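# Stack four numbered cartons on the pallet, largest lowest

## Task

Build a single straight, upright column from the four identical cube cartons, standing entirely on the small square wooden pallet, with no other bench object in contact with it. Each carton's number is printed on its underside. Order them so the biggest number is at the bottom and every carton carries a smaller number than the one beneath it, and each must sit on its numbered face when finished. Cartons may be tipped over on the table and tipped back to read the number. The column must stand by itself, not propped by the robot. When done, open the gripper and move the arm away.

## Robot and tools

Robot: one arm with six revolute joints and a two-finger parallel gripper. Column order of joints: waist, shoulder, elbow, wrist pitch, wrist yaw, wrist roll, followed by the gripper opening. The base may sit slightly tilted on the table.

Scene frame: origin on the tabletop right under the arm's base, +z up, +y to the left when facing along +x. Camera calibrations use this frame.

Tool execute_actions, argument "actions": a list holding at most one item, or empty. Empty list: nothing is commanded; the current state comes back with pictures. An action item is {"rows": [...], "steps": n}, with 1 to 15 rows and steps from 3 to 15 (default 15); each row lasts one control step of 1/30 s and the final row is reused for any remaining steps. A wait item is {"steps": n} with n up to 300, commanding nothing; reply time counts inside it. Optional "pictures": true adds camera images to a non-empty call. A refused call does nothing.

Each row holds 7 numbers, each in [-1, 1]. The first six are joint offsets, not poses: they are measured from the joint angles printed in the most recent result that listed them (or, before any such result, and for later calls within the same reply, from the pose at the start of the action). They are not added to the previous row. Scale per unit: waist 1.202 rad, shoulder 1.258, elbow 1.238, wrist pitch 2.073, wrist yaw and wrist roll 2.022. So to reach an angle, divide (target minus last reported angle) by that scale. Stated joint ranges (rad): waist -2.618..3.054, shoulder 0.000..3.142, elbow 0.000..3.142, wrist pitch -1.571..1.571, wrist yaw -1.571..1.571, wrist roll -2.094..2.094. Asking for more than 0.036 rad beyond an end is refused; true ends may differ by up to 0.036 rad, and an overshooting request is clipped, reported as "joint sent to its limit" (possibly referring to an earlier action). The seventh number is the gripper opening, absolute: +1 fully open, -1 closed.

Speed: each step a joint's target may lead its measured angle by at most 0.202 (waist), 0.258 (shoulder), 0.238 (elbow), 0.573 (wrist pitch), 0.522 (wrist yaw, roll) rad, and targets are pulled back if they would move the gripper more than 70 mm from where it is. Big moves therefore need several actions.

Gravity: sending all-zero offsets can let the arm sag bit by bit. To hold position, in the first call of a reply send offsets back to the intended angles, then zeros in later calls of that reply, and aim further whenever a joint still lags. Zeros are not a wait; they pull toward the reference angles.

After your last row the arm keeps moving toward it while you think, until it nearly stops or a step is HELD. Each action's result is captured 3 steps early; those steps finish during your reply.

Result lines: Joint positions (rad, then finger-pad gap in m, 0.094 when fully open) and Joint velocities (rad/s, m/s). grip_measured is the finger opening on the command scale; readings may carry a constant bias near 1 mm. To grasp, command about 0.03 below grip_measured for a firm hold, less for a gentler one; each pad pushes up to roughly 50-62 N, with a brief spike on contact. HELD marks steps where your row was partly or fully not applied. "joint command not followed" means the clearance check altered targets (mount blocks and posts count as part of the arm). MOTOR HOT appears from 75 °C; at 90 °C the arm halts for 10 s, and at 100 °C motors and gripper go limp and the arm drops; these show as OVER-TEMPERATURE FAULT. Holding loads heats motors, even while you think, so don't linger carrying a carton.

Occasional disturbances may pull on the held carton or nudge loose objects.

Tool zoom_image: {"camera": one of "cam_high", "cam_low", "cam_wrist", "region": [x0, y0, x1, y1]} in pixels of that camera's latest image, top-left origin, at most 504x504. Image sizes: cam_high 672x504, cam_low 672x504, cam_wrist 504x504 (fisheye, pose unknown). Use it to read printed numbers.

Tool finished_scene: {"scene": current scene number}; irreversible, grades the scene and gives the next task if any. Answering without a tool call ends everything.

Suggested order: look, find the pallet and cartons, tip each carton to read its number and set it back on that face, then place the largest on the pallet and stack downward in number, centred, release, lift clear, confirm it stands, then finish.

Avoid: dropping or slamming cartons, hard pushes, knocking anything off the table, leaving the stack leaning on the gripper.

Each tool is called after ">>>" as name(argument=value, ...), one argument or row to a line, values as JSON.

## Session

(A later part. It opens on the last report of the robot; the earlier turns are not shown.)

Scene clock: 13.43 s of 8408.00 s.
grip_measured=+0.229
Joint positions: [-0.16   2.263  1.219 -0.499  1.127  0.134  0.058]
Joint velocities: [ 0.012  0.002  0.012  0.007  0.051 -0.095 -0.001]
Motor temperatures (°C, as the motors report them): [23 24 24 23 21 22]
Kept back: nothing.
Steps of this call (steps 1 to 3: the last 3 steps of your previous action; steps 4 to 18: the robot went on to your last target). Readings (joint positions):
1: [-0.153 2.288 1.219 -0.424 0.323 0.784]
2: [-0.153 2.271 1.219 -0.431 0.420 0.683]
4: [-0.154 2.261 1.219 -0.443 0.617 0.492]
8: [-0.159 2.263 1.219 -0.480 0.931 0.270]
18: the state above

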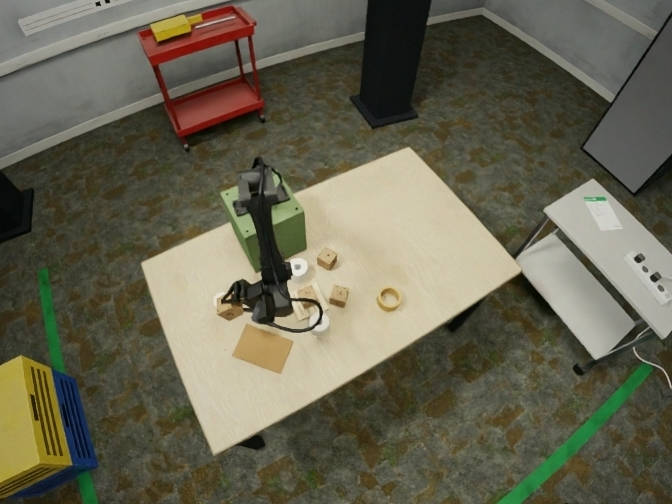

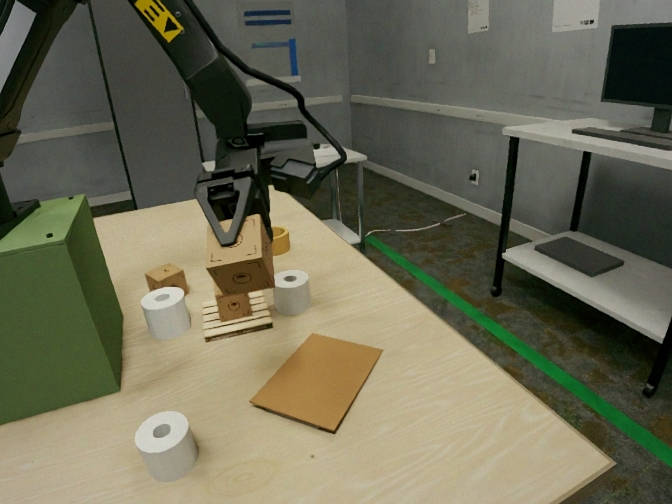

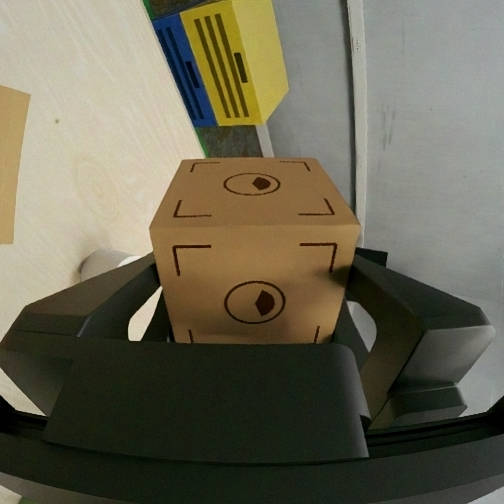

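>>> execute_actions(
  actions=[
    {"rows": [[0,0,0,0,0.02,-0.03,0.19],[0,0,0,0,0.03,-0.08,0.19],[0,0,0,0,0.04,-0.15,0.19],[0,0,0,0,0.05,-0.23,0.19],[0,0,0,0,0.05,-0.31,0.19],[0,0,0,0,0.05,-0.4,0.19],[0,0,0,0,0.05,-0.5,0.19],[0,0,0,0,0.05,-0.6,0.19],[0,0,0,0,0.05,-0.7,0.19],[0,0,0,0,0.05,-0.8,0.19],[0,0,0,0,0.05,-0.9,0.19],[0,0,0,0,0.05,-1.0,0.19]], "steps": 15},
  ],
)

>>> execute_actions(
  actions=[
    {"steps": 20},
  ],
  pictures=true,
)

>>> zoom_image(
  camera="cam_low",
  region=[150, 150, 330, 320],
)

Scene clock: 14.23 s of 8408.00 s.
grip_measured=+0.229
Joint positions: [-0.16   2.263  1.219 -0.5    1.185 -0.827  0.058]
Joint velocities: [-0.012  0.007  0.007 -0.007 -0.051 -2.85   0.   ]
Motor temperatures (°C, as the motors report them): [23 24 24 23 21 22]
Steps of this call (steps 1 to 12: the robot went on to your last target; steps 13 to 24: the first 12 steps of this action). Readings (joint positions):
13: [-0.160 2.263 1.219 -0.500 1.146 0.110]
14: [-0.160 2.263 1.219 -0.500 1.146 0.086]
16: [-0.160 2.263 1.219 -0.500 1.156 -0.030]
20: [-0.160 2.263 1.219 -0.500 1.177 -0.422]
24: the state above

Scene clock: 14.90 s of 8408.00 s.
grip_measured=+0.229
Joint positions: [-0.16   2.263  1.219 -0.5    1.192 -1.86   0.058]
Joint velocities: [-0.007  0.002  0.002  0.066  0.007 -0.183  0.   ]
Motor temperatures (°C, as the motors report them): [23 24 24 23 21 22]
Kept back: nothing.
Steps of this call (steps 1 to 3: the last 3 steps of your previous action; steps 4 to 20: the robot went on to your last target). Readings (joint positions):
1: [-0.160 2.263 1.219 -0.500 1.187 -0.929]
2: [-0.160 2.263 1.219 -0.500 1.188 -1.030]
4: [-0.160 2.263 1.219 -0.500 1.189 -1.231]
8: [-0.160 2.263 1.219 -0.500 1.191 -1.595]
20: the state above

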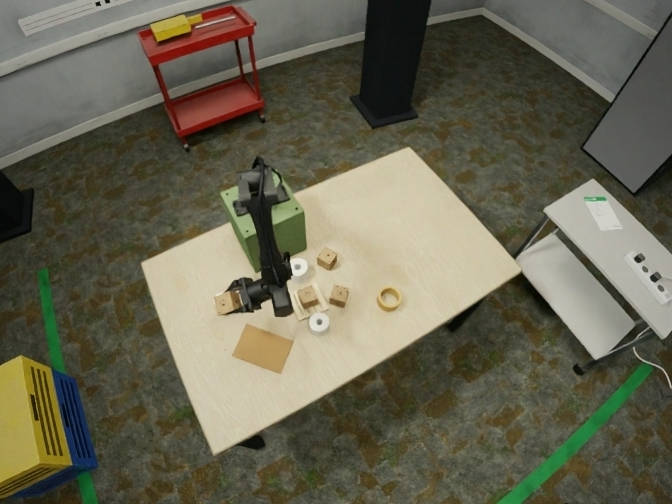

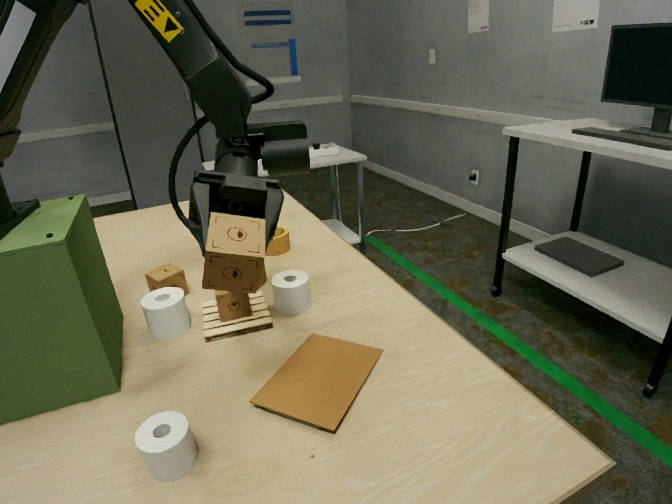

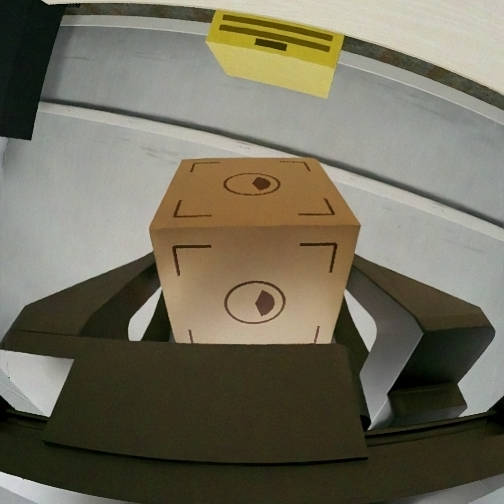

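Region (150, 150, 330, 320) of cam_low's 672x504 image, scaled by 2.800, with more detail than that image has.

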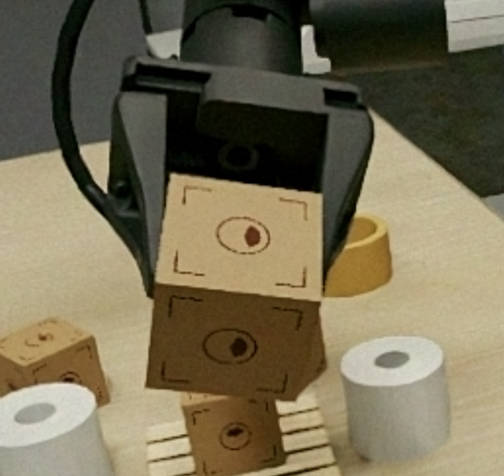

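>>> execute_actions(
  actions=[
    {"rows": [[0.01,0.002,0.008,-0.002,-0.02,0.03,0.19],[0.03,0.006,0.02,-0.006,-0.06,0.09,0.19],[0.06,0.013,0.036,-0.011,-0.11,0.16,0.19],[0.1,0.022,0.055,-0.017,-0.17,0.24,0.19],[0.145,0.033,0.077,-0.024,-0.23,0.32,0.19],[0.195,0.045,0.1,-0.031,-0.29,0.4,0.19],[0.25,0.058,0.124,-0.038,-0.35,0.48,0.19],[0.305,0.072,0.148,-0.045,-0.41,0.56,0.19],[0.36,0.086,0.172,-0.052,-0.46,0.64,0.19],[0.415,0.1,0.195,-0.059,-0.5,0.72,0.19],[0.47,0.113,0.216,-0.065,-0.53,0.8,0.19],[0.525,0.125,0.235,-0.07,-0.555,0.87,0.19],[0.58,0.135,0.25,-0.075,-0.57,0.93,0.19],[0.635,0.144,0.262,-0.078,-0.578,0.97,0.19],[0.69,0.15,0.27,-0.08,-0.582,1.0,0.19]], "steps": 15},
  ],
)

Scene clock: 16.97 s of 8408.00 s.
grip_measured=+0.229
Joint positions: [ 0.148  2.345  1.381 -0.533  0.636 -1.231  0.058]
Joint velocities: [ 1.043  0.374  0.676 -0.037 -1.663  1.487 -0.001]
Motor temperatures (°C, as the motors report them): [23 25 24 23 21 22]
Steps of this call (steps 1 to 30: the robot went on to your last target; steps 31 to 50: nothing new was sent; steps 51 to 62: the first 12 steps of this action). Readings (joint positions):
51: [-0.160 2.263 1.219 -0.500 1.185 -1.867]
52: [-0.158 2.263 1.219 -0.500 1.165 -1.834]
54: [-0.136 2.266 1.230 -0.511 1.081 -1.706]
58: [-0.006 2.297 1.293 -0.520 0.859 -1.446]
62: the state above

>>> execute_actions(
  actions=[
    {"rows": [[0.44,0.084,0.139,-0.066,-0.307,0.7,0.19],[0.47,0.084,0.139,-0.066,-0.307,0.76,0.19],[0.5,0.084,0.139,-0.066,-0.307,0.82,0.19],[0.53,0.084,0.139,-0.066,-0.307,0.88,0.19],[0.56,0.084,0.139,-0.066,-0.307,0.94,0.19],[0.585,0.084,0.139,-0.066,-0.307,1,0.19],[0.605,0.084,0.139,-0.066,-0.307,1,0.19],[0.618,0.084,0.139,-0.066,-0.307,1,0.19],[0.625,0.084,0.139,-0.066,-0.307,1,0.19]], "steps": 15},
  ],
)

Scene clock: 17.47 s of 8408.00 s.
grip_measured=+0.229
Joint positions: [ 0.793  2.436  1.521 -0.593  0.116 -0.305  0.058]
Joint velocities: [ 1.453  0.037  0.115 -0.212 -0.593  2.469  0.001]
Motor temperatures (°C, as the motors report them): [23 25 25 23 21 22]
Steps of this call (steps 1 to 3: the last 3 steps of your previous action; steps 4 to 15: the first 12 steps of this action). Readings (joint positions):
4: [0.298 2.394 1.462 -0.545 0.429 -1.023]
5: [0.337 2.403 1.475 -0.548 0.384 -0.967]
7: [0.417 2.416 1.494 -0.556 0.306 -0.851]
11: [0.594 2.430 1.511 -0.574 0.191 -0.598]
15: the state above

>>> execute_actions(
  actions=[
    {"rows": [[0.089,0.015,0.028,-0.025,-0.05,0.6,0.19],[0.089,0.02,0.03,-0.02,-0.05,0.66,0.19],[0.089,0.028,0.033,-0.014,-0.05,0.72,0.19],[0.089,0.04,0.036,-0.007,-0.05,0.78,0.19],[0.089,0.054,0.039,0.001,-0.05,0.84,0.19],[0.089,0.07,0.042,0.009,-0.05,0.89,0.19],[0.089,0.088,0.046,0.018,-0.05,0.93,0.19],[0.089,0.106,0.05,0.027,-0.05,0.93,0.19],[0.089,0.124,0.054,0.036,-0.05,0.93,0.19],[0.089,0.141,0.057,0.044,-0.05,0.93,0.19],[0.089,0.157,0.06,0.052,-0.05,0.93,0.19],[0.089,0.171,0.062,0.059,-0.05,0.93,0.19],[0.089,0.183,0.064,0.064,-0.05,0.93,0.19],[0.089,0.192,0.065,0.068,-0.05,0.93,0.19],[0.089,0.198,0.065,0.07,-0.05,0.93,0.19]], "steps": 15},
  ],
)

>>> execute_actions(
  actions=[
    {"steps": 15},
  ],
  pictures=true,
)

Scene clock: 18.13 s of 8408.00 s.
grip_measured=+0.229
Joint positions: [ 0.892  2.595  1.573 -0.515  0.014  1.428  0.058]
Joint velocities: [-0.007  0.716  0.051  0.315 -0.081  0.916 -0.001]
Motor temperatures (°C, as the motors report them): [23 25 25 23 21 22]
Steps of this call (steps 1 to 3: the last 3 steps of your previous action; steps 4 to 8: the robot went on to your last target; steps 9 to 20: the first 12 steps of this action). Readings (joint positions):
9: [0.928 2.458 1.536 -0.568 0.016 0.548]
10: [0.916 2.464 1.539 -0.551 0.016 0.639]
12: [0.897 2.475 1.546 -0.534 0.016 0.836]
16: [0.890 2.507 1.553 -0.545 0.015 1.224]
20: the state above

Scene clock: 18.63 s of 8408.00 s.
grip_measured=+0.229
Joint positions: [ 0.892  2.702  1.574 -0.464  0.011  1.563  0.058]
Joint velocities: [ 0.002 -0.002 -0.012  0.022 -0.051  0.007  0.001]
Motor temperatures (°C, as the motors report them): [23 25 25 23 21 22]
Kept back: nothing.
Steps of this call (steps 1 to 3: the last 3 steps of your previous action; steps 4 to 15: the robot went on to your last target). Readings (joint positions):
1: [0.892 2.619 1.574 -0.505 0.013 1.456]
2: [0.892 2.642 1.574 -0.496 0.013 1.479]
4: [0.892 2.679 1.574 -0.487 0.012 1.511]
8: [0.892 2.702 1.574 -0.486 0.011 1.545]
15: the state above

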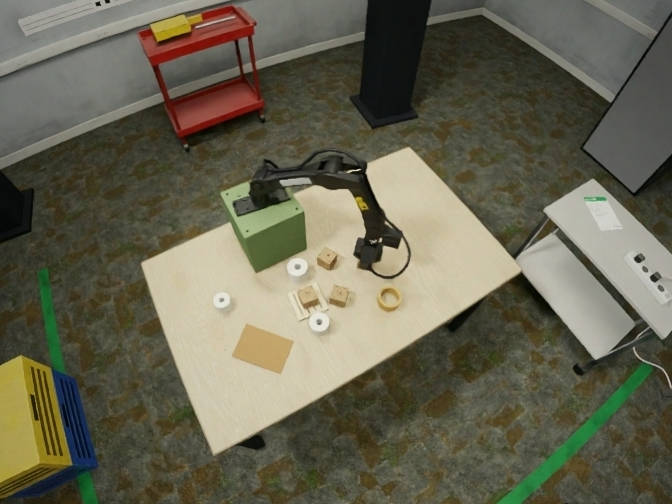

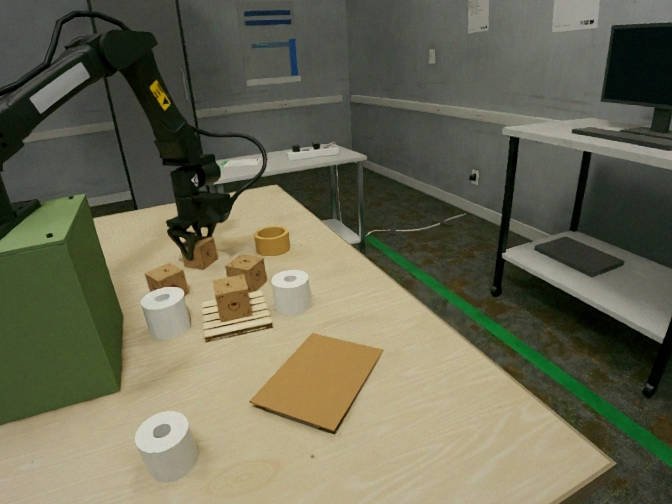

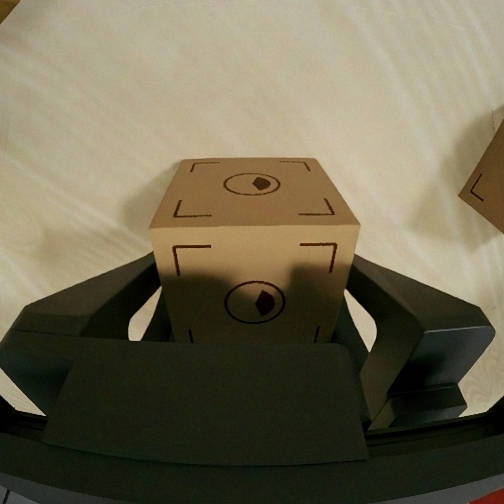

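>>> execute_actions(
  actions=[
    {"rows": [[0,0.006,0,0.01,0,0.004,0.19],[0,0.01,0,0.013,0,0.004,0.19],[0,0.013,0,0.015,0,0.004,0.19],[0,0.016,0,0.016,0,0.004,0.19],[0,0.018,0,0.016,0,0.004,0.19]], "steps": 13},
  ],
)

Scene clock: 19.07 s of 8408.00 s.
grip_measured=+0.229
Joint positions: [ 0.892  2.702  1.574 -0.447  0.009  1.566  0.058]
Joint velocities: [-0.002 -0.007  0.002 -0.051 -0.007  0.022 -0.   ]
Motor temperatures (°C, as the motors report them): [23 25 25 23 21 22]
Steps of this call (steps 1 to 3: the robot went on to your last target; steps 4 to 13: the first 10 steps of this action). Readings (joint positions):
4: [0.892 2.702 1.574 -0.462 0.011 1.566]
5: [0.892 2.702 1.574 -0.460 0.010 1.566]
7: [0.892 2.702 1.574 -0.456 0.009 1.566]
11: [0.892 2.702 1.574 -0.448 0.009 1.566]
13: the state above

>>> execute_actions(
  actions=[
    {"rows": [[0,0.02,0,0.006,0,0,0.19],[0,0.024,0,0.006,0,0,0.19],[0,0.026,0,0.006,0,0,0.19],[0,0.026,0,0.006,0,0,0.19],[0,0.022,0,0.006,0,0,0.19],[0,0.018,0,0.006,0,0,0.19]], "steps": 12},
  ],
  pictures=true,
)

>>> zoom_image(
  camera="cam_low",
  region=[140, 180, 260, 290],
)

Scene clock: 19.47 s of 8408.00 s.
grip_measured=+0.228
Joint positions: [ 0.892  2.706  1.574 -0.443  0.007  1.566  0.058]
Joint velocities: [-0.002 -0.017  0.007 -0.007  0.037 -0.022 -0.001]
Motor temperatures (°C, as the motors report them): [23 25 25 23 21 22]
Steps of this call (steps 1 to 3: the last 3 steps of your previous action; steps 4 to 12: the first 9 steps of this action). Readings (joint positions):
4: [0.892 2.703 1.574 -0.445 0.008 1.566]
5: [0.892 2.705 1.574 -0.443 0.008 1.566]
7: [0.892 2.706 1.574 -0.443 0.007 1.566]
11: [0.892 2.706 1.574 -0.443 0.007 1.566]
12: the state above

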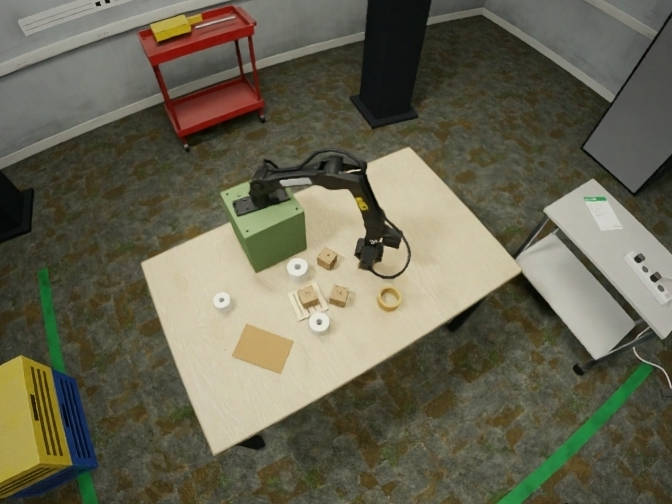

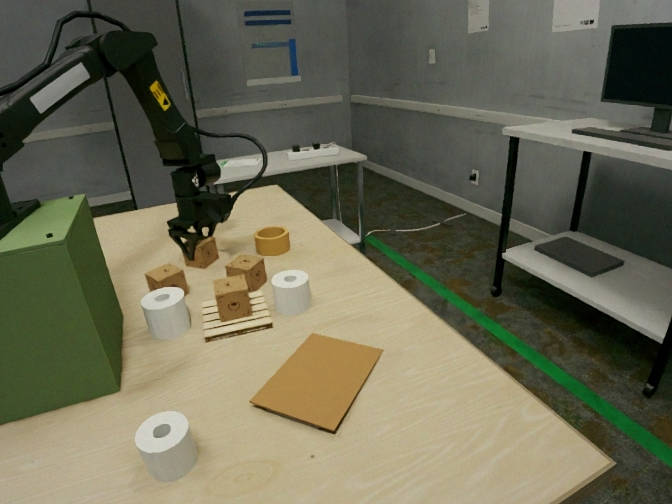

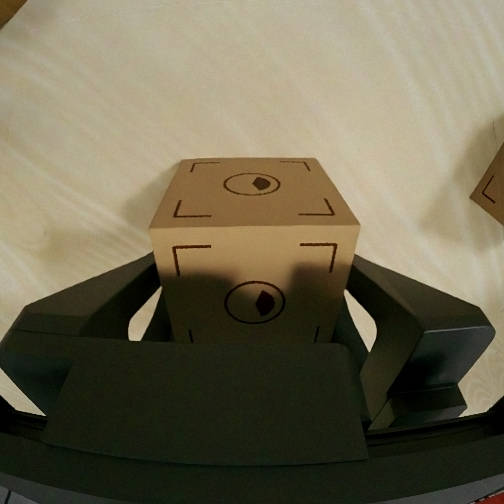

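Region (140, 180, 260, 290) of cam_low's 672x504 image, scaled by 4.200, with more detail than that image has; it fills the top 462 rows of this view, and the rest is white.

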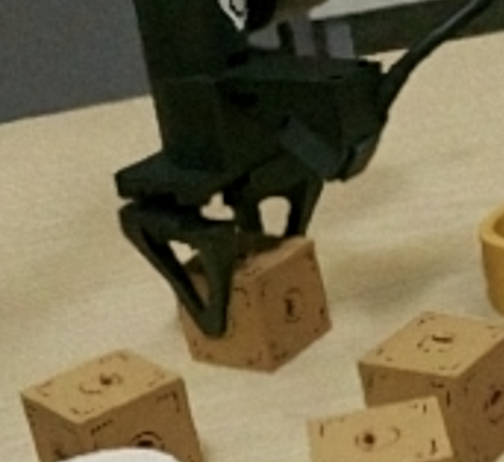

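>>> execute_actions(
  actions=[],
)

Scene clock: 19.80 s of 8408.00 s.
grip_measured=+0.228
Joint positions: [ 0.892  2.706  1.574 -0.443  0.007  1.566  0.058]
Joint velocities: [ 0.017 -0.002 -0.002  0.022  0.051 -0.022  0.001]
Motor temperatures (°C, as the motors report them): [23 25 25 23 21 22]
Kept back: nothing.
Steps of this call (steps 1 to 3: the last 3 steps of your previous action; steps 4 to 10: the robot went on to your last target). Readings (joint positions):
1: [0.892 2.706 1.574 -0.443 0.007 1.566]
2: [0.892 2.706 1.574 -0.443 0.007 1.566]
4: [0.892 2.706 1.574 -0.443 0.007 1.566]
8: [0.892 2.706 1.574 -0.443 0.007 1.566]
10: the state above

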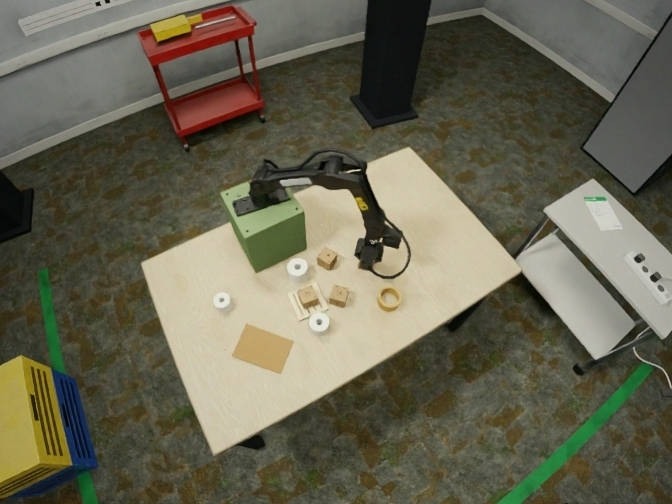

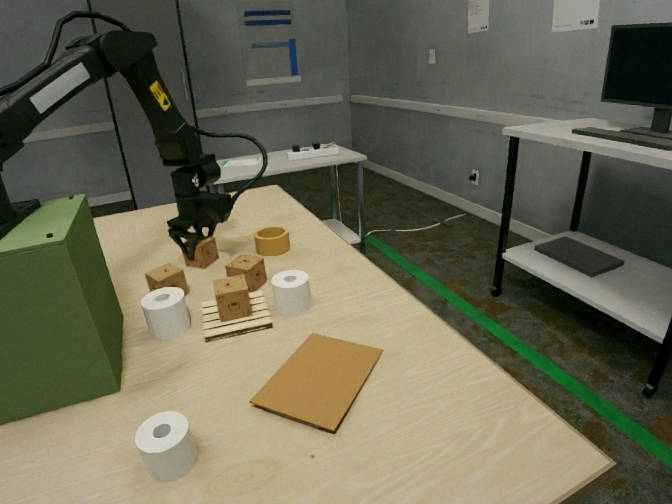

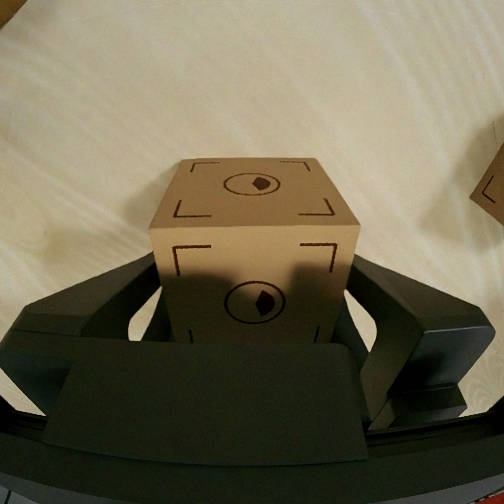

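>>> execute_actions(
  actions=[
    {"rows": [[0,0,0,0,0,0,0.6],[0,0,0,0,0,0,1],[0,0,0,0,0,0,1],[0,0,0,0,0,0,1],[0,0,0,0,0,0,1],[0,-0.01,-0.004,-0.005,0,0,1],[0,-0.03,-0.012,-0.015,0,0,1],[0,-0.055,-0.022,-0.028,0,0,1],[0,-0.08,-0.032,-0.042,0,0,1],[0,-0.105,-0.041,-0.053,0,-0.03,1],[0,-0.12,-0.047,-0.06,0,-0.1,1],[0,-0.126,-0.049,-0.063,0,-0.2,1],[0,-0.126,-0.049,-0.063,0,-0.35,1],[0,-0.126,-0.049,-0.063,0,-0.55,1],[0,-0.126,-0.049,-0.063,0,-0.774,1]], "steps": 15},
  ],
)

>>> execute_actions(
  actions=[
    {"steps": 25},
  ],
  pictures=true,
)

Scene clock: 20.63 s of 8408.00 s.
grip_measured=+1.000
Joint positions: [ 0.892  2.622  1.528 -0.507  0.004  1.461  0.094]
Joint velocities: [-0.007 -0.716 -0.178 -0.535  0.066 -1.985  0.   ]
Motor temperatures (°C, as the motors report them): [23 25 25 23 21 22]
Steps of this call (steps 1 to 13: the robot went on to your last target; steps 14 to 25: the first 12 steps of this action). Readings (joint positions):
14: [0.892 2.706 1.574 -0.443 0.007 1.566]
15: [0.892 2.706 1.574 -0.443 0.007 1.566]
17: [0.892 2.706 1.574 -0.443 0.006 1.566]
21: [0.892 2.702 1.571 -0.446 0.006 1.566]
25: the state above

Scene clock: 21.47 s of 8408.00 s.
grip_measured=+1.000
Joint positions: [ 0.892  2.547  1.524 -0.556  0.004  0.023  0.094]
Joint velocities: [-0.002  0.007 -0.012  0.051 -0.022 -0.11   0.   ]
Motor temperatures (°C, as the motors report them): [23 26 25 23 21 22]
Kept back: nothing.
Steps of this call (steps 1 to 3: the last 3 steps of your previous action; steps 4 to 25: the robot went on to your last target). Readings (joint positions):
1: [0.892 2.600 1.524 -0.523 0.004 1.365]
2: [0.892 2.581 1.524 -0.531 0.004 1.265]
4: [0.892 2.555 1.524 -0.532 0.004 1.064]
8: [0.892 2.547 1.524 -0.537 0.004 0.663]
25: the state above

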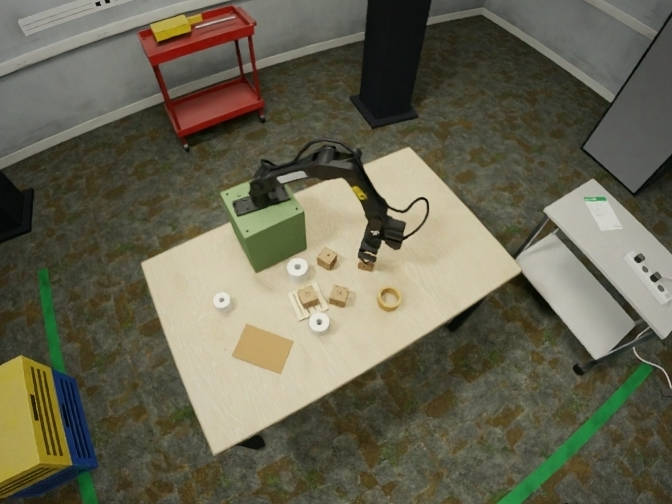

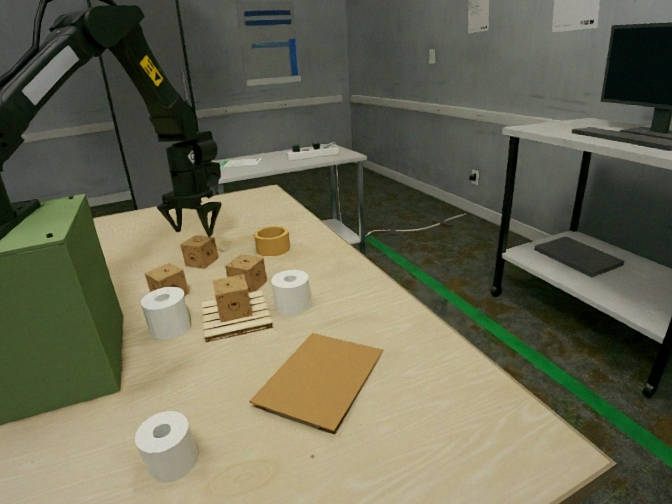

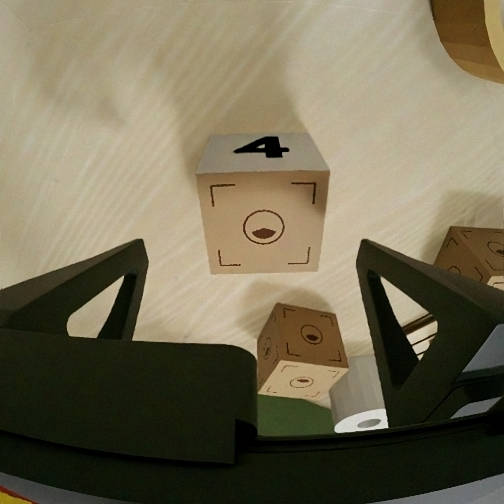

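>>> execute_actions(
  actions=[
    {"rows": [[-0.001,0,-0.01,0.03,0,-0.002,1],[-0.002,0,-0.03,0.08,0,-0.004,1],[-0.003,-0.002,-0.06,0.14,0,-0.006,1],[-0.004,-0.004,-0.1,0.21,0,-0.008,1],[-0.006,-0.006,-0.15,0.28,0,-0.01,1],[-0.008,-0.008,-0.2,0.35,0,-0.012,1],[-0.01,-0.01,-0.26,0.42,0,-0.012,1],[-0.012,-0.012,-0.32,0.49,0,-0.012,1],[-0.014,-0.014,-0.38,0.55,0,-0.012,1],[-0.014,-0.016,-0.44,0.61,0,-0.012,1],[-0.014,-0.018,-0.5,0.66,0,-0.012,1],[-0.014,-0.02,-0.55,0.70,0,-0.012,1],[-0.014,-0.02,-0.59,0.73,0,-0.012,1],[-0.014,-0.02,-0.615,0.745,0,-0.012,1],[-0.014,-0.02,-0.628,0.751,0,-0.012,1]], "steps": 15},
  ],
)

>>> execute_actions(
  actions=[
    {"steps": 20},
  ],
  pictures=true,
)

Scene clock: 22.80 s of 8408.00 s.
grip_measured=+1.000
Joint positions: [0.885 2.545 0.973 0.44  0.004 0.006 0.094]
Joint velocities: [-0.061  0.002 -2.151  2.864 -0.051 -0.022  0.   ]
Motor temperatures (°C, as the motors report them): [23 26 25 23 21 22]
Steps of this call (steps 1 to 28: the robot went on to your last target; steps 29 to 40: the first 12 steps of this action). Readings (joint positions):
29: [0.892 2.547 1.524 -0.553 0.004 0.008]
30: [0.892 2.547 1.519 -0.533 0.004 0.008]
32: [0.892 2.547 1.482 -0.419 0.004 0.008]
36: [0.892 2.545 1.273 -0.001 0.004 0.007]
40: the state above

Scene clock: 23.47 s of 8408.00 s.
grip_measured=+1.000
Joint positions: [0.882 2.541 0.742 0.974 0.004 0.006 0.094]
Joint velocities: [ 0.007 -0.007  0.007  0.051 -0.066 -0.037  0.   ]
Motor temperatures (°C, as the motors report them): [23 26 25 23 21 22]
Kept back: nothing.
Steps of this call (steps 1 to 3: the last 3 steps of your previous action; steps 4 to 20: the robot went on to your last target). Readings (joint positions):
1: [0.883 2.545 0.902 0.531 0.004 0.006]
2: [0.882 2.545 0.842 0.607 0.004 0.006]
4: [0.882 2.545 0.763 0.713 0.004 0.006]
8: [0.882 2.544 0.742 0.854 0.004 0.006]
20: the state above

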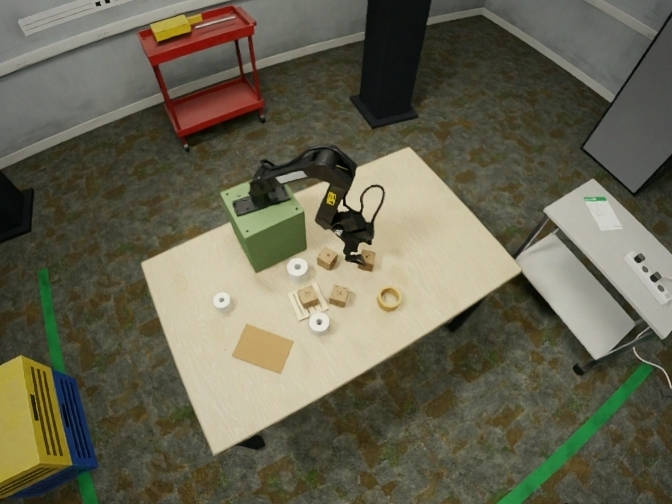

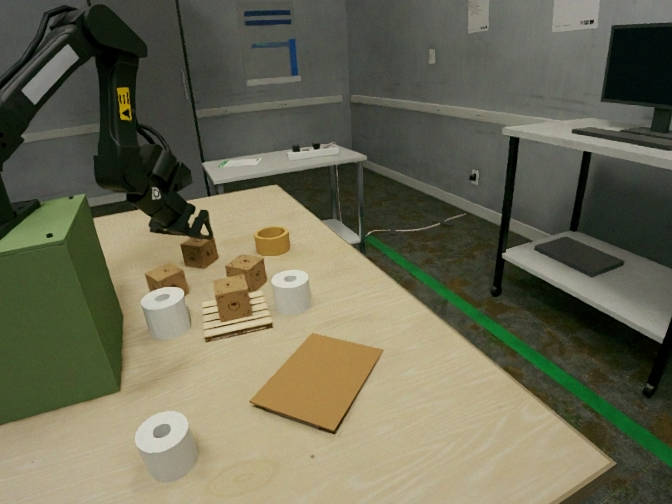

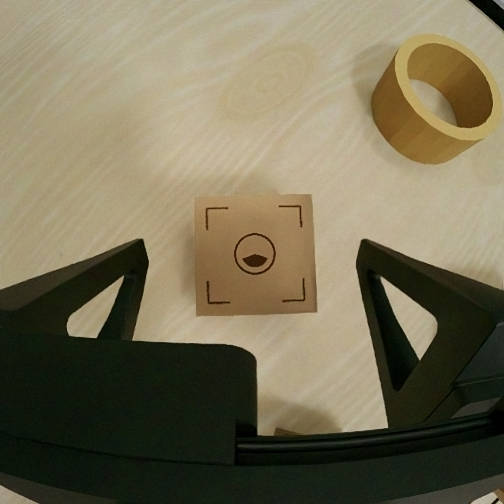

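>>> execute_actions(
  actions=[
    {"rows": [[0,0.005,0.005,0.004,0,0,1],[0,0.013,0.011,0.009,0,0,1],[0,0.024,0.018,0.015,0,0,1],[0,0.037,0.026,0.021,0,0,1],[0,0.052,0.035,0.028,0,0,1],[0,0.068,0.044,0.035,0,0,1],[0,0.084,0.053,0.043,0,0,1],[0,0.1,0.062,0.05,0,0,1],[0,0.115,0.071,0.057,0,0,1],[0,0.129,0.079,0.063,0,0,1],[0,0.141,0.086,0.068,0,0,1],[0,0.151,0.091,0.072,0,0,1],[0,0.158,0.095,0.075,0,0,1],[0,0.163,0.097,0.077,0,0,1],[0,0.165,0.098,0.078,0,0,1]], "steps": 15},
  ],
)

>>> execute_actions(
  actions=[
    {"steps": 14},
  ],
  pictures=true,
)

Scene clock: 24.17 s of 8408.00 s.
grip_measured=+1.000
Joint positions: [0.882 2.69  0.821 1.062 0.004 0.006 0.094]
Joint velocities: [-0.002  0.505  0.198  0.242 -0.022 -0.007  0.   ]
Motor temperatures (°C, as the motors report them): [23 26 25 23 21 22]
Steps of this call (steps 1 to 9: the robot went on to your last target; steps 10 to 21: the first 12 steps of this action). Readings (joint positions):
10: [0.882 2.541 0.742 0.978 0.004 0.006]
11: [0.882 2.541 0.742 0.978 0.004 0.006]
13: [0.882 2.546 0.744 0.985 0.004 0.006]
17: [0.882 2.609 0.780 1.022 0.004 0.006]
21: the state above

Scene clock: 24.63 s of 8408.00 s.
grip_measured=+1.000
Joint positions: [0.882 2.737 0.836 1.111 0.004 0.006 0.094]
Joint velocities: [-0.017  0.002 -0.012 -0.022 -0.051  0.037  0.   ]
Motor temperatures (°C, as the motors report them): [23 26 25 23 21 22]
Kept back: nothing.
Steps of this call (steps 1 to 3: the last 3 steps of your previous action; steps 4 to 14: the robot went on to your last target). Readings (joint positions):
1: [0.882 2.705 0.827 1.069 0.004 0.006]
2: [0.882 2.718 0.832 1.075 0.004 0.006]
4: [0.882 2.734 0.836 1.084 0.004 0.006]
8: [0.882 2.737 0.836 1.097 0.004 0.006]
14: the state above

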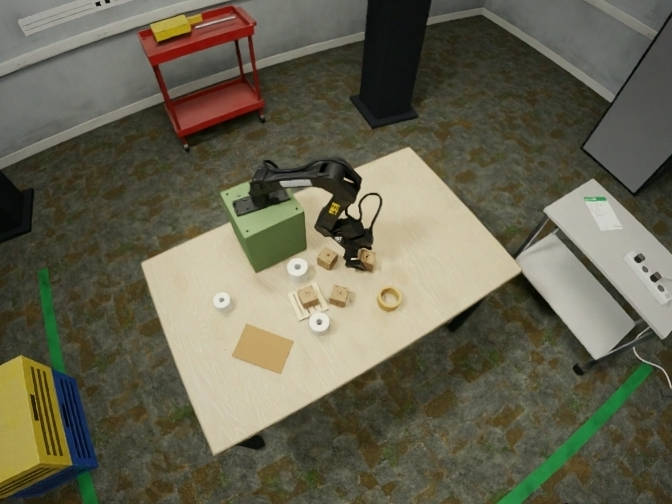

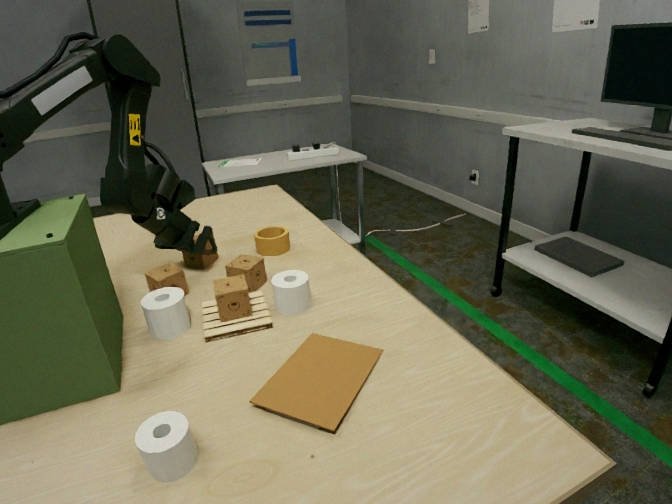

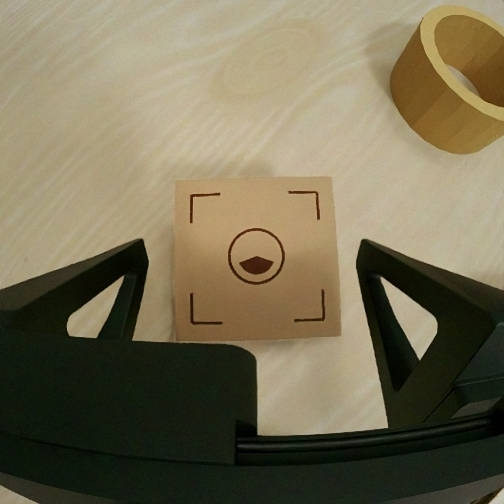

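>>> zoom_image(
  camera="cam_low",
  region=[130, 190, 250, 290],
)

Region (130, 190, 250, 290) of cam_low's 672x504 image, scaled by 4.200, with more detail than that image has.

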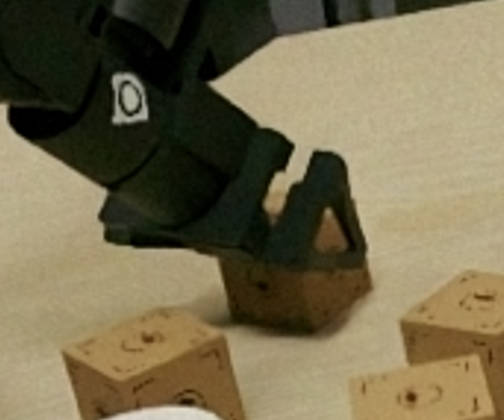

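>>> execute_actions(
  actions=[
    {"rows": [[0,0.008,0.01,0.002,0,0,1],[0,0.016,0.02,0.004,0,0,1],[0,0.024,0.028,0.006,0,0,1],[0,0.031,0.034,0.008,0,0,1],[0,0.036,0.037,0.01,0,0,1]], "steps": 14},
  ],
  pictures=true,
)

Scene clock: 25.17 s of 8408.00 s.
grip_measured=+1.000
Joint positions: [0.882 2.766 0.86  1.114 0.004 0.006 0.094]
Joint velocities: [-0.002  0.027 -0.007 -0.022 -0.037  0.022  0.   ]
Motor temperatures (°C, as the motors report them): [23 26 25 23 21 22]
Steps of this call (steps 1 to 5: the robot went on to your last target; steps 6 to 16: the first 11 steps of this action). Readings (joint positions):
6: [0.882 2.737 0.836 1.113 0.004 0.006]
7: [0.882 2.737 0.836 1.113 0.004 0.006]
9: [0.882 2.742 0.842 1.113 0.004 0.006]
13: [0.882 2.762 0.860 1.114 0.004 0.006]
16: the state above

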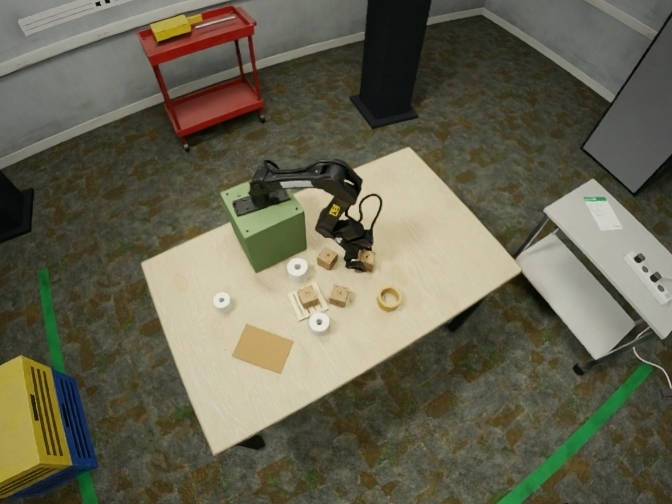

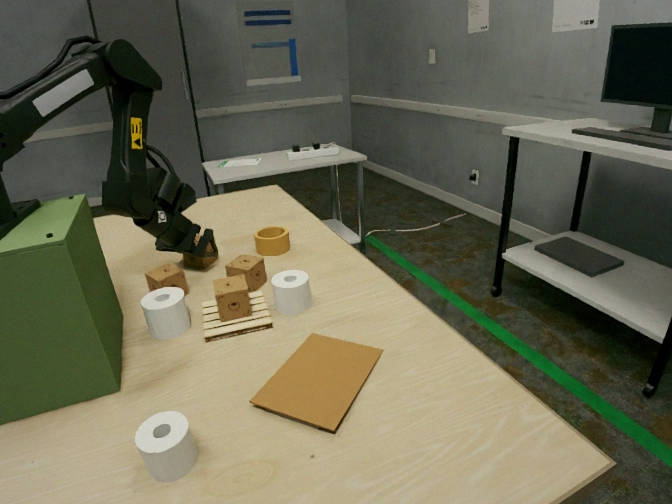

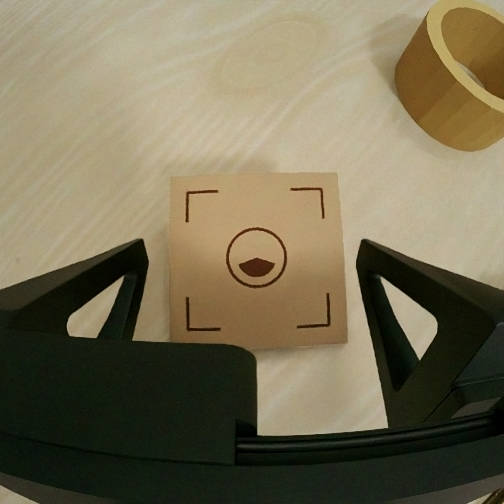

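>>> execute_actions(
  actions=[
    {"rows": [[0,0,0.015,0,0,0,0.8],[0,0,0.015,0,0,0,0.6],[0,0,0.015,0,0,0,0.45],[0,0,0.015,0,0,0,0.35],[0,0,0.015,0,0,0,0.29],[0,0,0.015,0,0,0,0.25],[0,0,0.015,0,0,0,0.22],[0,0,0.015,0,0,0,0.19]], "steps": 13},
  ],
)

Scene clock: 25.60 s of 8408.00 s.
grip_measured=+0.220
Joint positions: [0.882 2.766 0.86  1.114 0.004 0.006 0.057]
Joint velocities: [-0.002 -0.007  0.017  0.037 -0.007  0.007  0.   ]
Motor temperatures (°C, as the motors report them): [23 26 25 23 21 22]
Steps of this call (steps 1 to 3: the last 3 steps of your previous action; steps 4 to 13: the first 10 steps of this action). Readings (joint positions):
4: [0.882 2.766 0.860 1.114 0.004 0.006]
5: [0.882 2.766 0.860 1.114 0.004 0.006]
7: [0.882 2.766 0.860 1.114 0.004 0.006]
11: [0.882 2.766 0.860 1.114 0.004 0.006]
13: the state above

>>> execute_actions(
  actions=[
    {"rows": [[0,-0.015,0.015,0,0,0,0.19],[0,-0.04,0.02,0,0,0,0.19],[0,-0.075,0.03,-0.01,0,0,0.19],[0.01,-0.115,0.045,-0.025,0,0,0.19],[0.03,-0.155,0.06,-0.05,0,0,0.19],[0.06,-0.195,0.08,-0.085,0,0,0.19],[0.095,-0.23,0.1,-0.13,0,0,0.19],[0.13,-0.26,0.125,-0.19,0,0,0.19],[0.17,-0.285,0.15,-0.26,0,0,0.19],[0.21,-0.305,0.175,-0.34,0,0,0.19],[0.25,-0.318,0.2,-0.42,0,0,0.19],[0.285,-0.325,0.22,-0.5,0,0,0.19],[0.315,-0.328,0.235,-0.58,0,0,0.19],[0.338,-0.328,0.245,-0.65,0,0,0.19],[0.352,-0.328,0.25,-0.716,0,0,0.19]], "steps": 15},
  ],
)

>>> execute_actions(
  actions=[
    {"steps": 12},
  ],
)

Scene clock: 26.43 s of 8408.00 s.
grip_measured=+0.220
Joint positions: [1.057 2.462 1.027 0.685 0.024 0.006 0.057]
Joint velocities: [ 1.277 -0.96   1.072 -2.308 -0.037  0.081 -0.002]
Motor temperatures (°C, as the motors report them): [23 26 25 23 21 22]
Steps of this call (steps 1 to 3: the last 3 steps of your previous action; steps 4 to 13: the robot went on to your last target; steps 14 to 25: the first 12 steps of this action). Readings (joint positions):
14: [0.882 2.766 0.860 1.114 0.004 0.006]
15: [0.882 2.763 0.860 1.112 0.004 0.006]
17: [0.882 2.735 0.861 1.079 0.004 0.006]
21: [0.919 2.610 0.902 0.960 0.013 0.006]
25: the state above

Scene clock: 26.83 s of 8408.00 s.
grip_measured=+0.220
Joint positions: [ 1.33   2.348  1.175 -0.146 -0.012  0.006  0.057]
Joint velocities: [-0.281  0.061 -0.012 -1.736  0.022 -0.007 -0.   ]
Motor temperatures (°C, as the motors report them): [23 26 25 23 21 22]
Kept back: nothing.
Steps of this call (steps 1 to 3: the last 3 steps of your previous action; steps 4 to 12: the robot went on to your last target). Readings (joint positions):
1: [1.104 2.431 1.063 0.609 0.025 0.006]
2: [1.153 2.406 1.098 0.535 0.024 0.006]
4: [1.247 2.366 1.152 0.387 0.018 0.006]
8: [1.346 2.340 1.175 0.133 -0.010 0.006]
12: the state above

>>> execute_actions(
  actions=[
    {"rows": [[-0.02,0,0.01,-0.12,0.005,0,0.19],[-0.02,0.005,0.03,-0.16,0.005,0,0.19],[-0.02,0.015,0.06,-0.2,0.005,0,0.19],[-0.02,0.03,0.1,-0.24,0.005,0,0.19],[-0.02,0.055,0.15,-0.28,0.005,0,0.19],[-0.02,0.085,0.2,-0.32,0.005,0,0.19],[-0.02,0.12,0.25,-0.36,0.005,0,0.19],[-0.02,0.16,0.3,-0.4,0.005,0,0.19],[-0.02,0.2,0.35,-0.44,0.005,0,0.19],[-0.02,0.24,0.4,-0.48,0.005,0,0.19],[-0.02,0.28,0.45,-0.515,0.005,0,0.19],[-0.02,0.32,0.5,-0.545,0.005,0,0.19],[-0.02,0.36,0.545,-0.57,0.005,0,0.19],[-0.02,0.4,0.585,-0.585,0.005,0,0.19],[-0.02,0.43,0.62,-0.593,0.005,0,0.19]], "steps": 15},
  ],
)

>>> execute_actions(
  actions=[
    {"steps": 14},
  ],
  pictures=true,
)

Scene clock: 27.47 s of 8408.00 s.
grip_measured=+0.220
Joint positions: [ 1.304  2.638  1.69  -0.951 -0.001  0.006  0.057]
Joint velocities: [-0.002  1.394  1.785 -1.897 -0.007 -0.007  0.   ]
Motor temperatures (°C, as the motors report them): [23 26 25 23 21 22]
Steps of this call (steps 1 to 7: the robot went on to your last target; steps 8 to 19: the first 12 steps of this action). Readings (joint positions):
8: [1.304 2.354 1.175 -0.336 -0.001 0.006]
9: [1.304 2.354 1.178 -0.354 -0.001 0.006]
11: [1.304 2.361 1.211 -0.443 -0.001 0.006]
15: [1.304 2.460 1.422 -0.699 -0.001 0.006]
19: the state above

Scene clock: 27.93 s of 8408.00 s.
grip_measured=+0.220
Joint positions: [ 1.304  2.913  1.917 -1.329 -0.001  0.006  0.057]
Joint velocities: [-0.002  0.007 -0.002 -0.022  0.007  0.037 -0.001]
Motor temperatures (°C, as the motors report them): [23 26 25 23 21 22]
Kept back: nothing.
Steps of this call (steps 1 to 3: the last 3 steps of your previous action; steps 4 to 14: the robot went on to your last target). Readings (joint positions):
1: [1.304 2.688 1.750 -1.014 -0.001 0.006]
2: [1.304 2.739 1.806 -1.072 -0.001 0.006]
4: [1.304 2.831 1.890 -1.158 -0.001 0.006]
8: [1.304 2.910 1.909 -1.261 -0.001 0.006]
14: the state above

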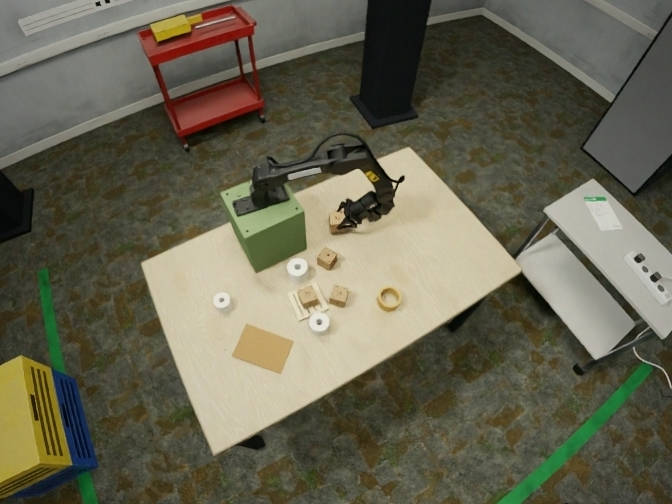

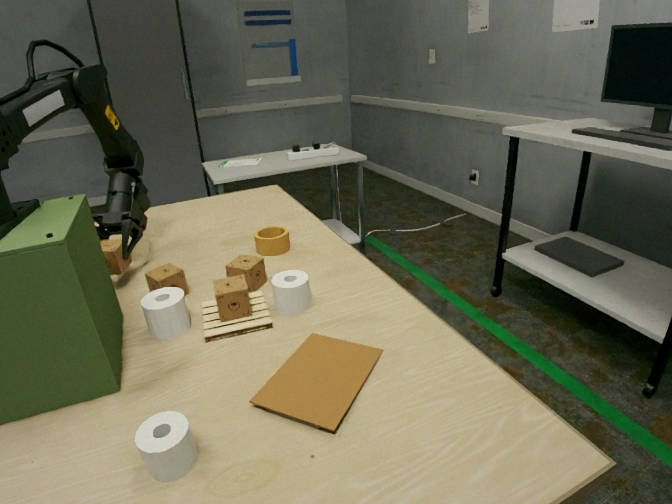

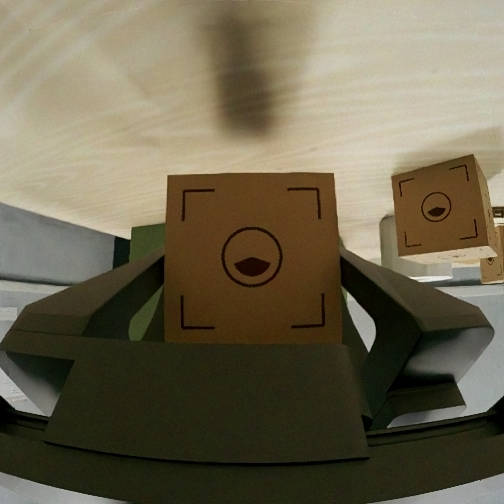

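>>> execute_actions(
  actions=[
    {"rows": [[0,0.005,0.018,-0.01,0,0,0.19],[0,0.011,0.018,-0.008,0,0,0.19],[0,0.018,0.018,-0.005,0,0,0.19],[0,0.025,0.018,-0.002,0,0,0.19],[0,0.032,0.018,0.001,0,0,0.19],[0,0.039,0.018,0.004,0,0,0.19],[0,0.045,0.018,0.007,0,0,0.19],[0,0.05,0.018,0.01,0,0,0.19],[0,0.054,0.018,0.012,0,0,0.19],[0,0.056,0.018,0.014,0,0,0.19]], "steps": 15},
  ],
)

>>> execute_actions(
  actions=[
    {"steps": 6},
  ],
  pictures=true,
)

Scene clock: 28.60 s of 8408.00 s.
grip_measured=+0.220
Joint positions: [ 1.304  2.974  1.917 -1.318 -0.001  0.006  0.057]
Joint velocities: [-0.007  0.188 -0.002  0.051  0.081  0.051 -0.001]
Motor temperatures (°C, as the motors report them): [23 26 25 23 21 22]
Steps of this call (steps 1 to 8: the robot went on to your last target; steps 9 to 20: the first 12 steps of this action). Readings (joint positions):
9: [1.304 2.913 1.917 -1.341 -0.001 0.006]
10: [1.304 2.913 1.917 -1.341 -0.001 0.006]
12: [1.304 2.914 1.917 -1.341 -0.001 0.006]
16: [1.304 2.938 1.917 -1.333 -0.001 0.006]
20: the state above

Scene clock: 28.80 s of 8408.00 s.
grip_measured=+0.220
Joint positions: [ 1.304  2.984  1.917 -1.309 -0.001  0.006  0.057]
Joint velocities: [-0.017  0.007  0.007  0.007 -0.037  0.007  0.   ]
Motor temperatures (°C, as the motors report them): [23 26 25 23 21 22]
Kept back: nothing.
Steps of this call (steps 1 to 3: the last 3 steps of your previous action; steps 4 to 6: the robot went on to your last target). Readings (joint positions):
1: [1.304 2.980 1.917 -1.315 -0.001 0.006]
2: [1.304 2.983 1.917 -1.314 -0.001 0.006]
4: [1.304 2.984 1.917 -1.311 -0.001 0.006]
6: the state above

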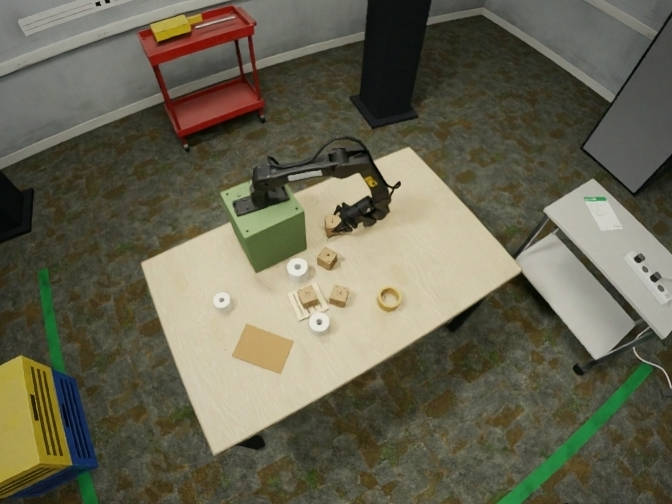

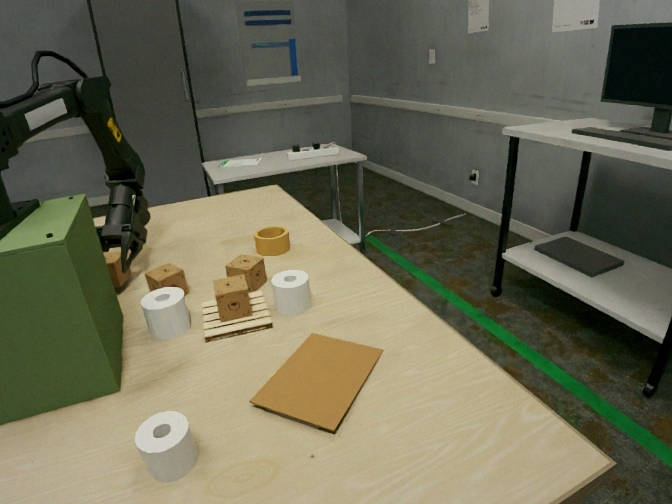

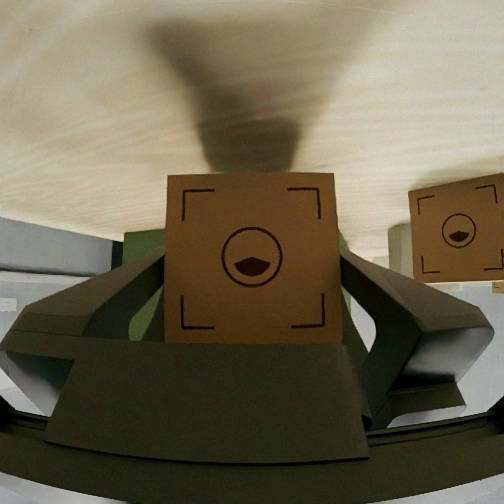

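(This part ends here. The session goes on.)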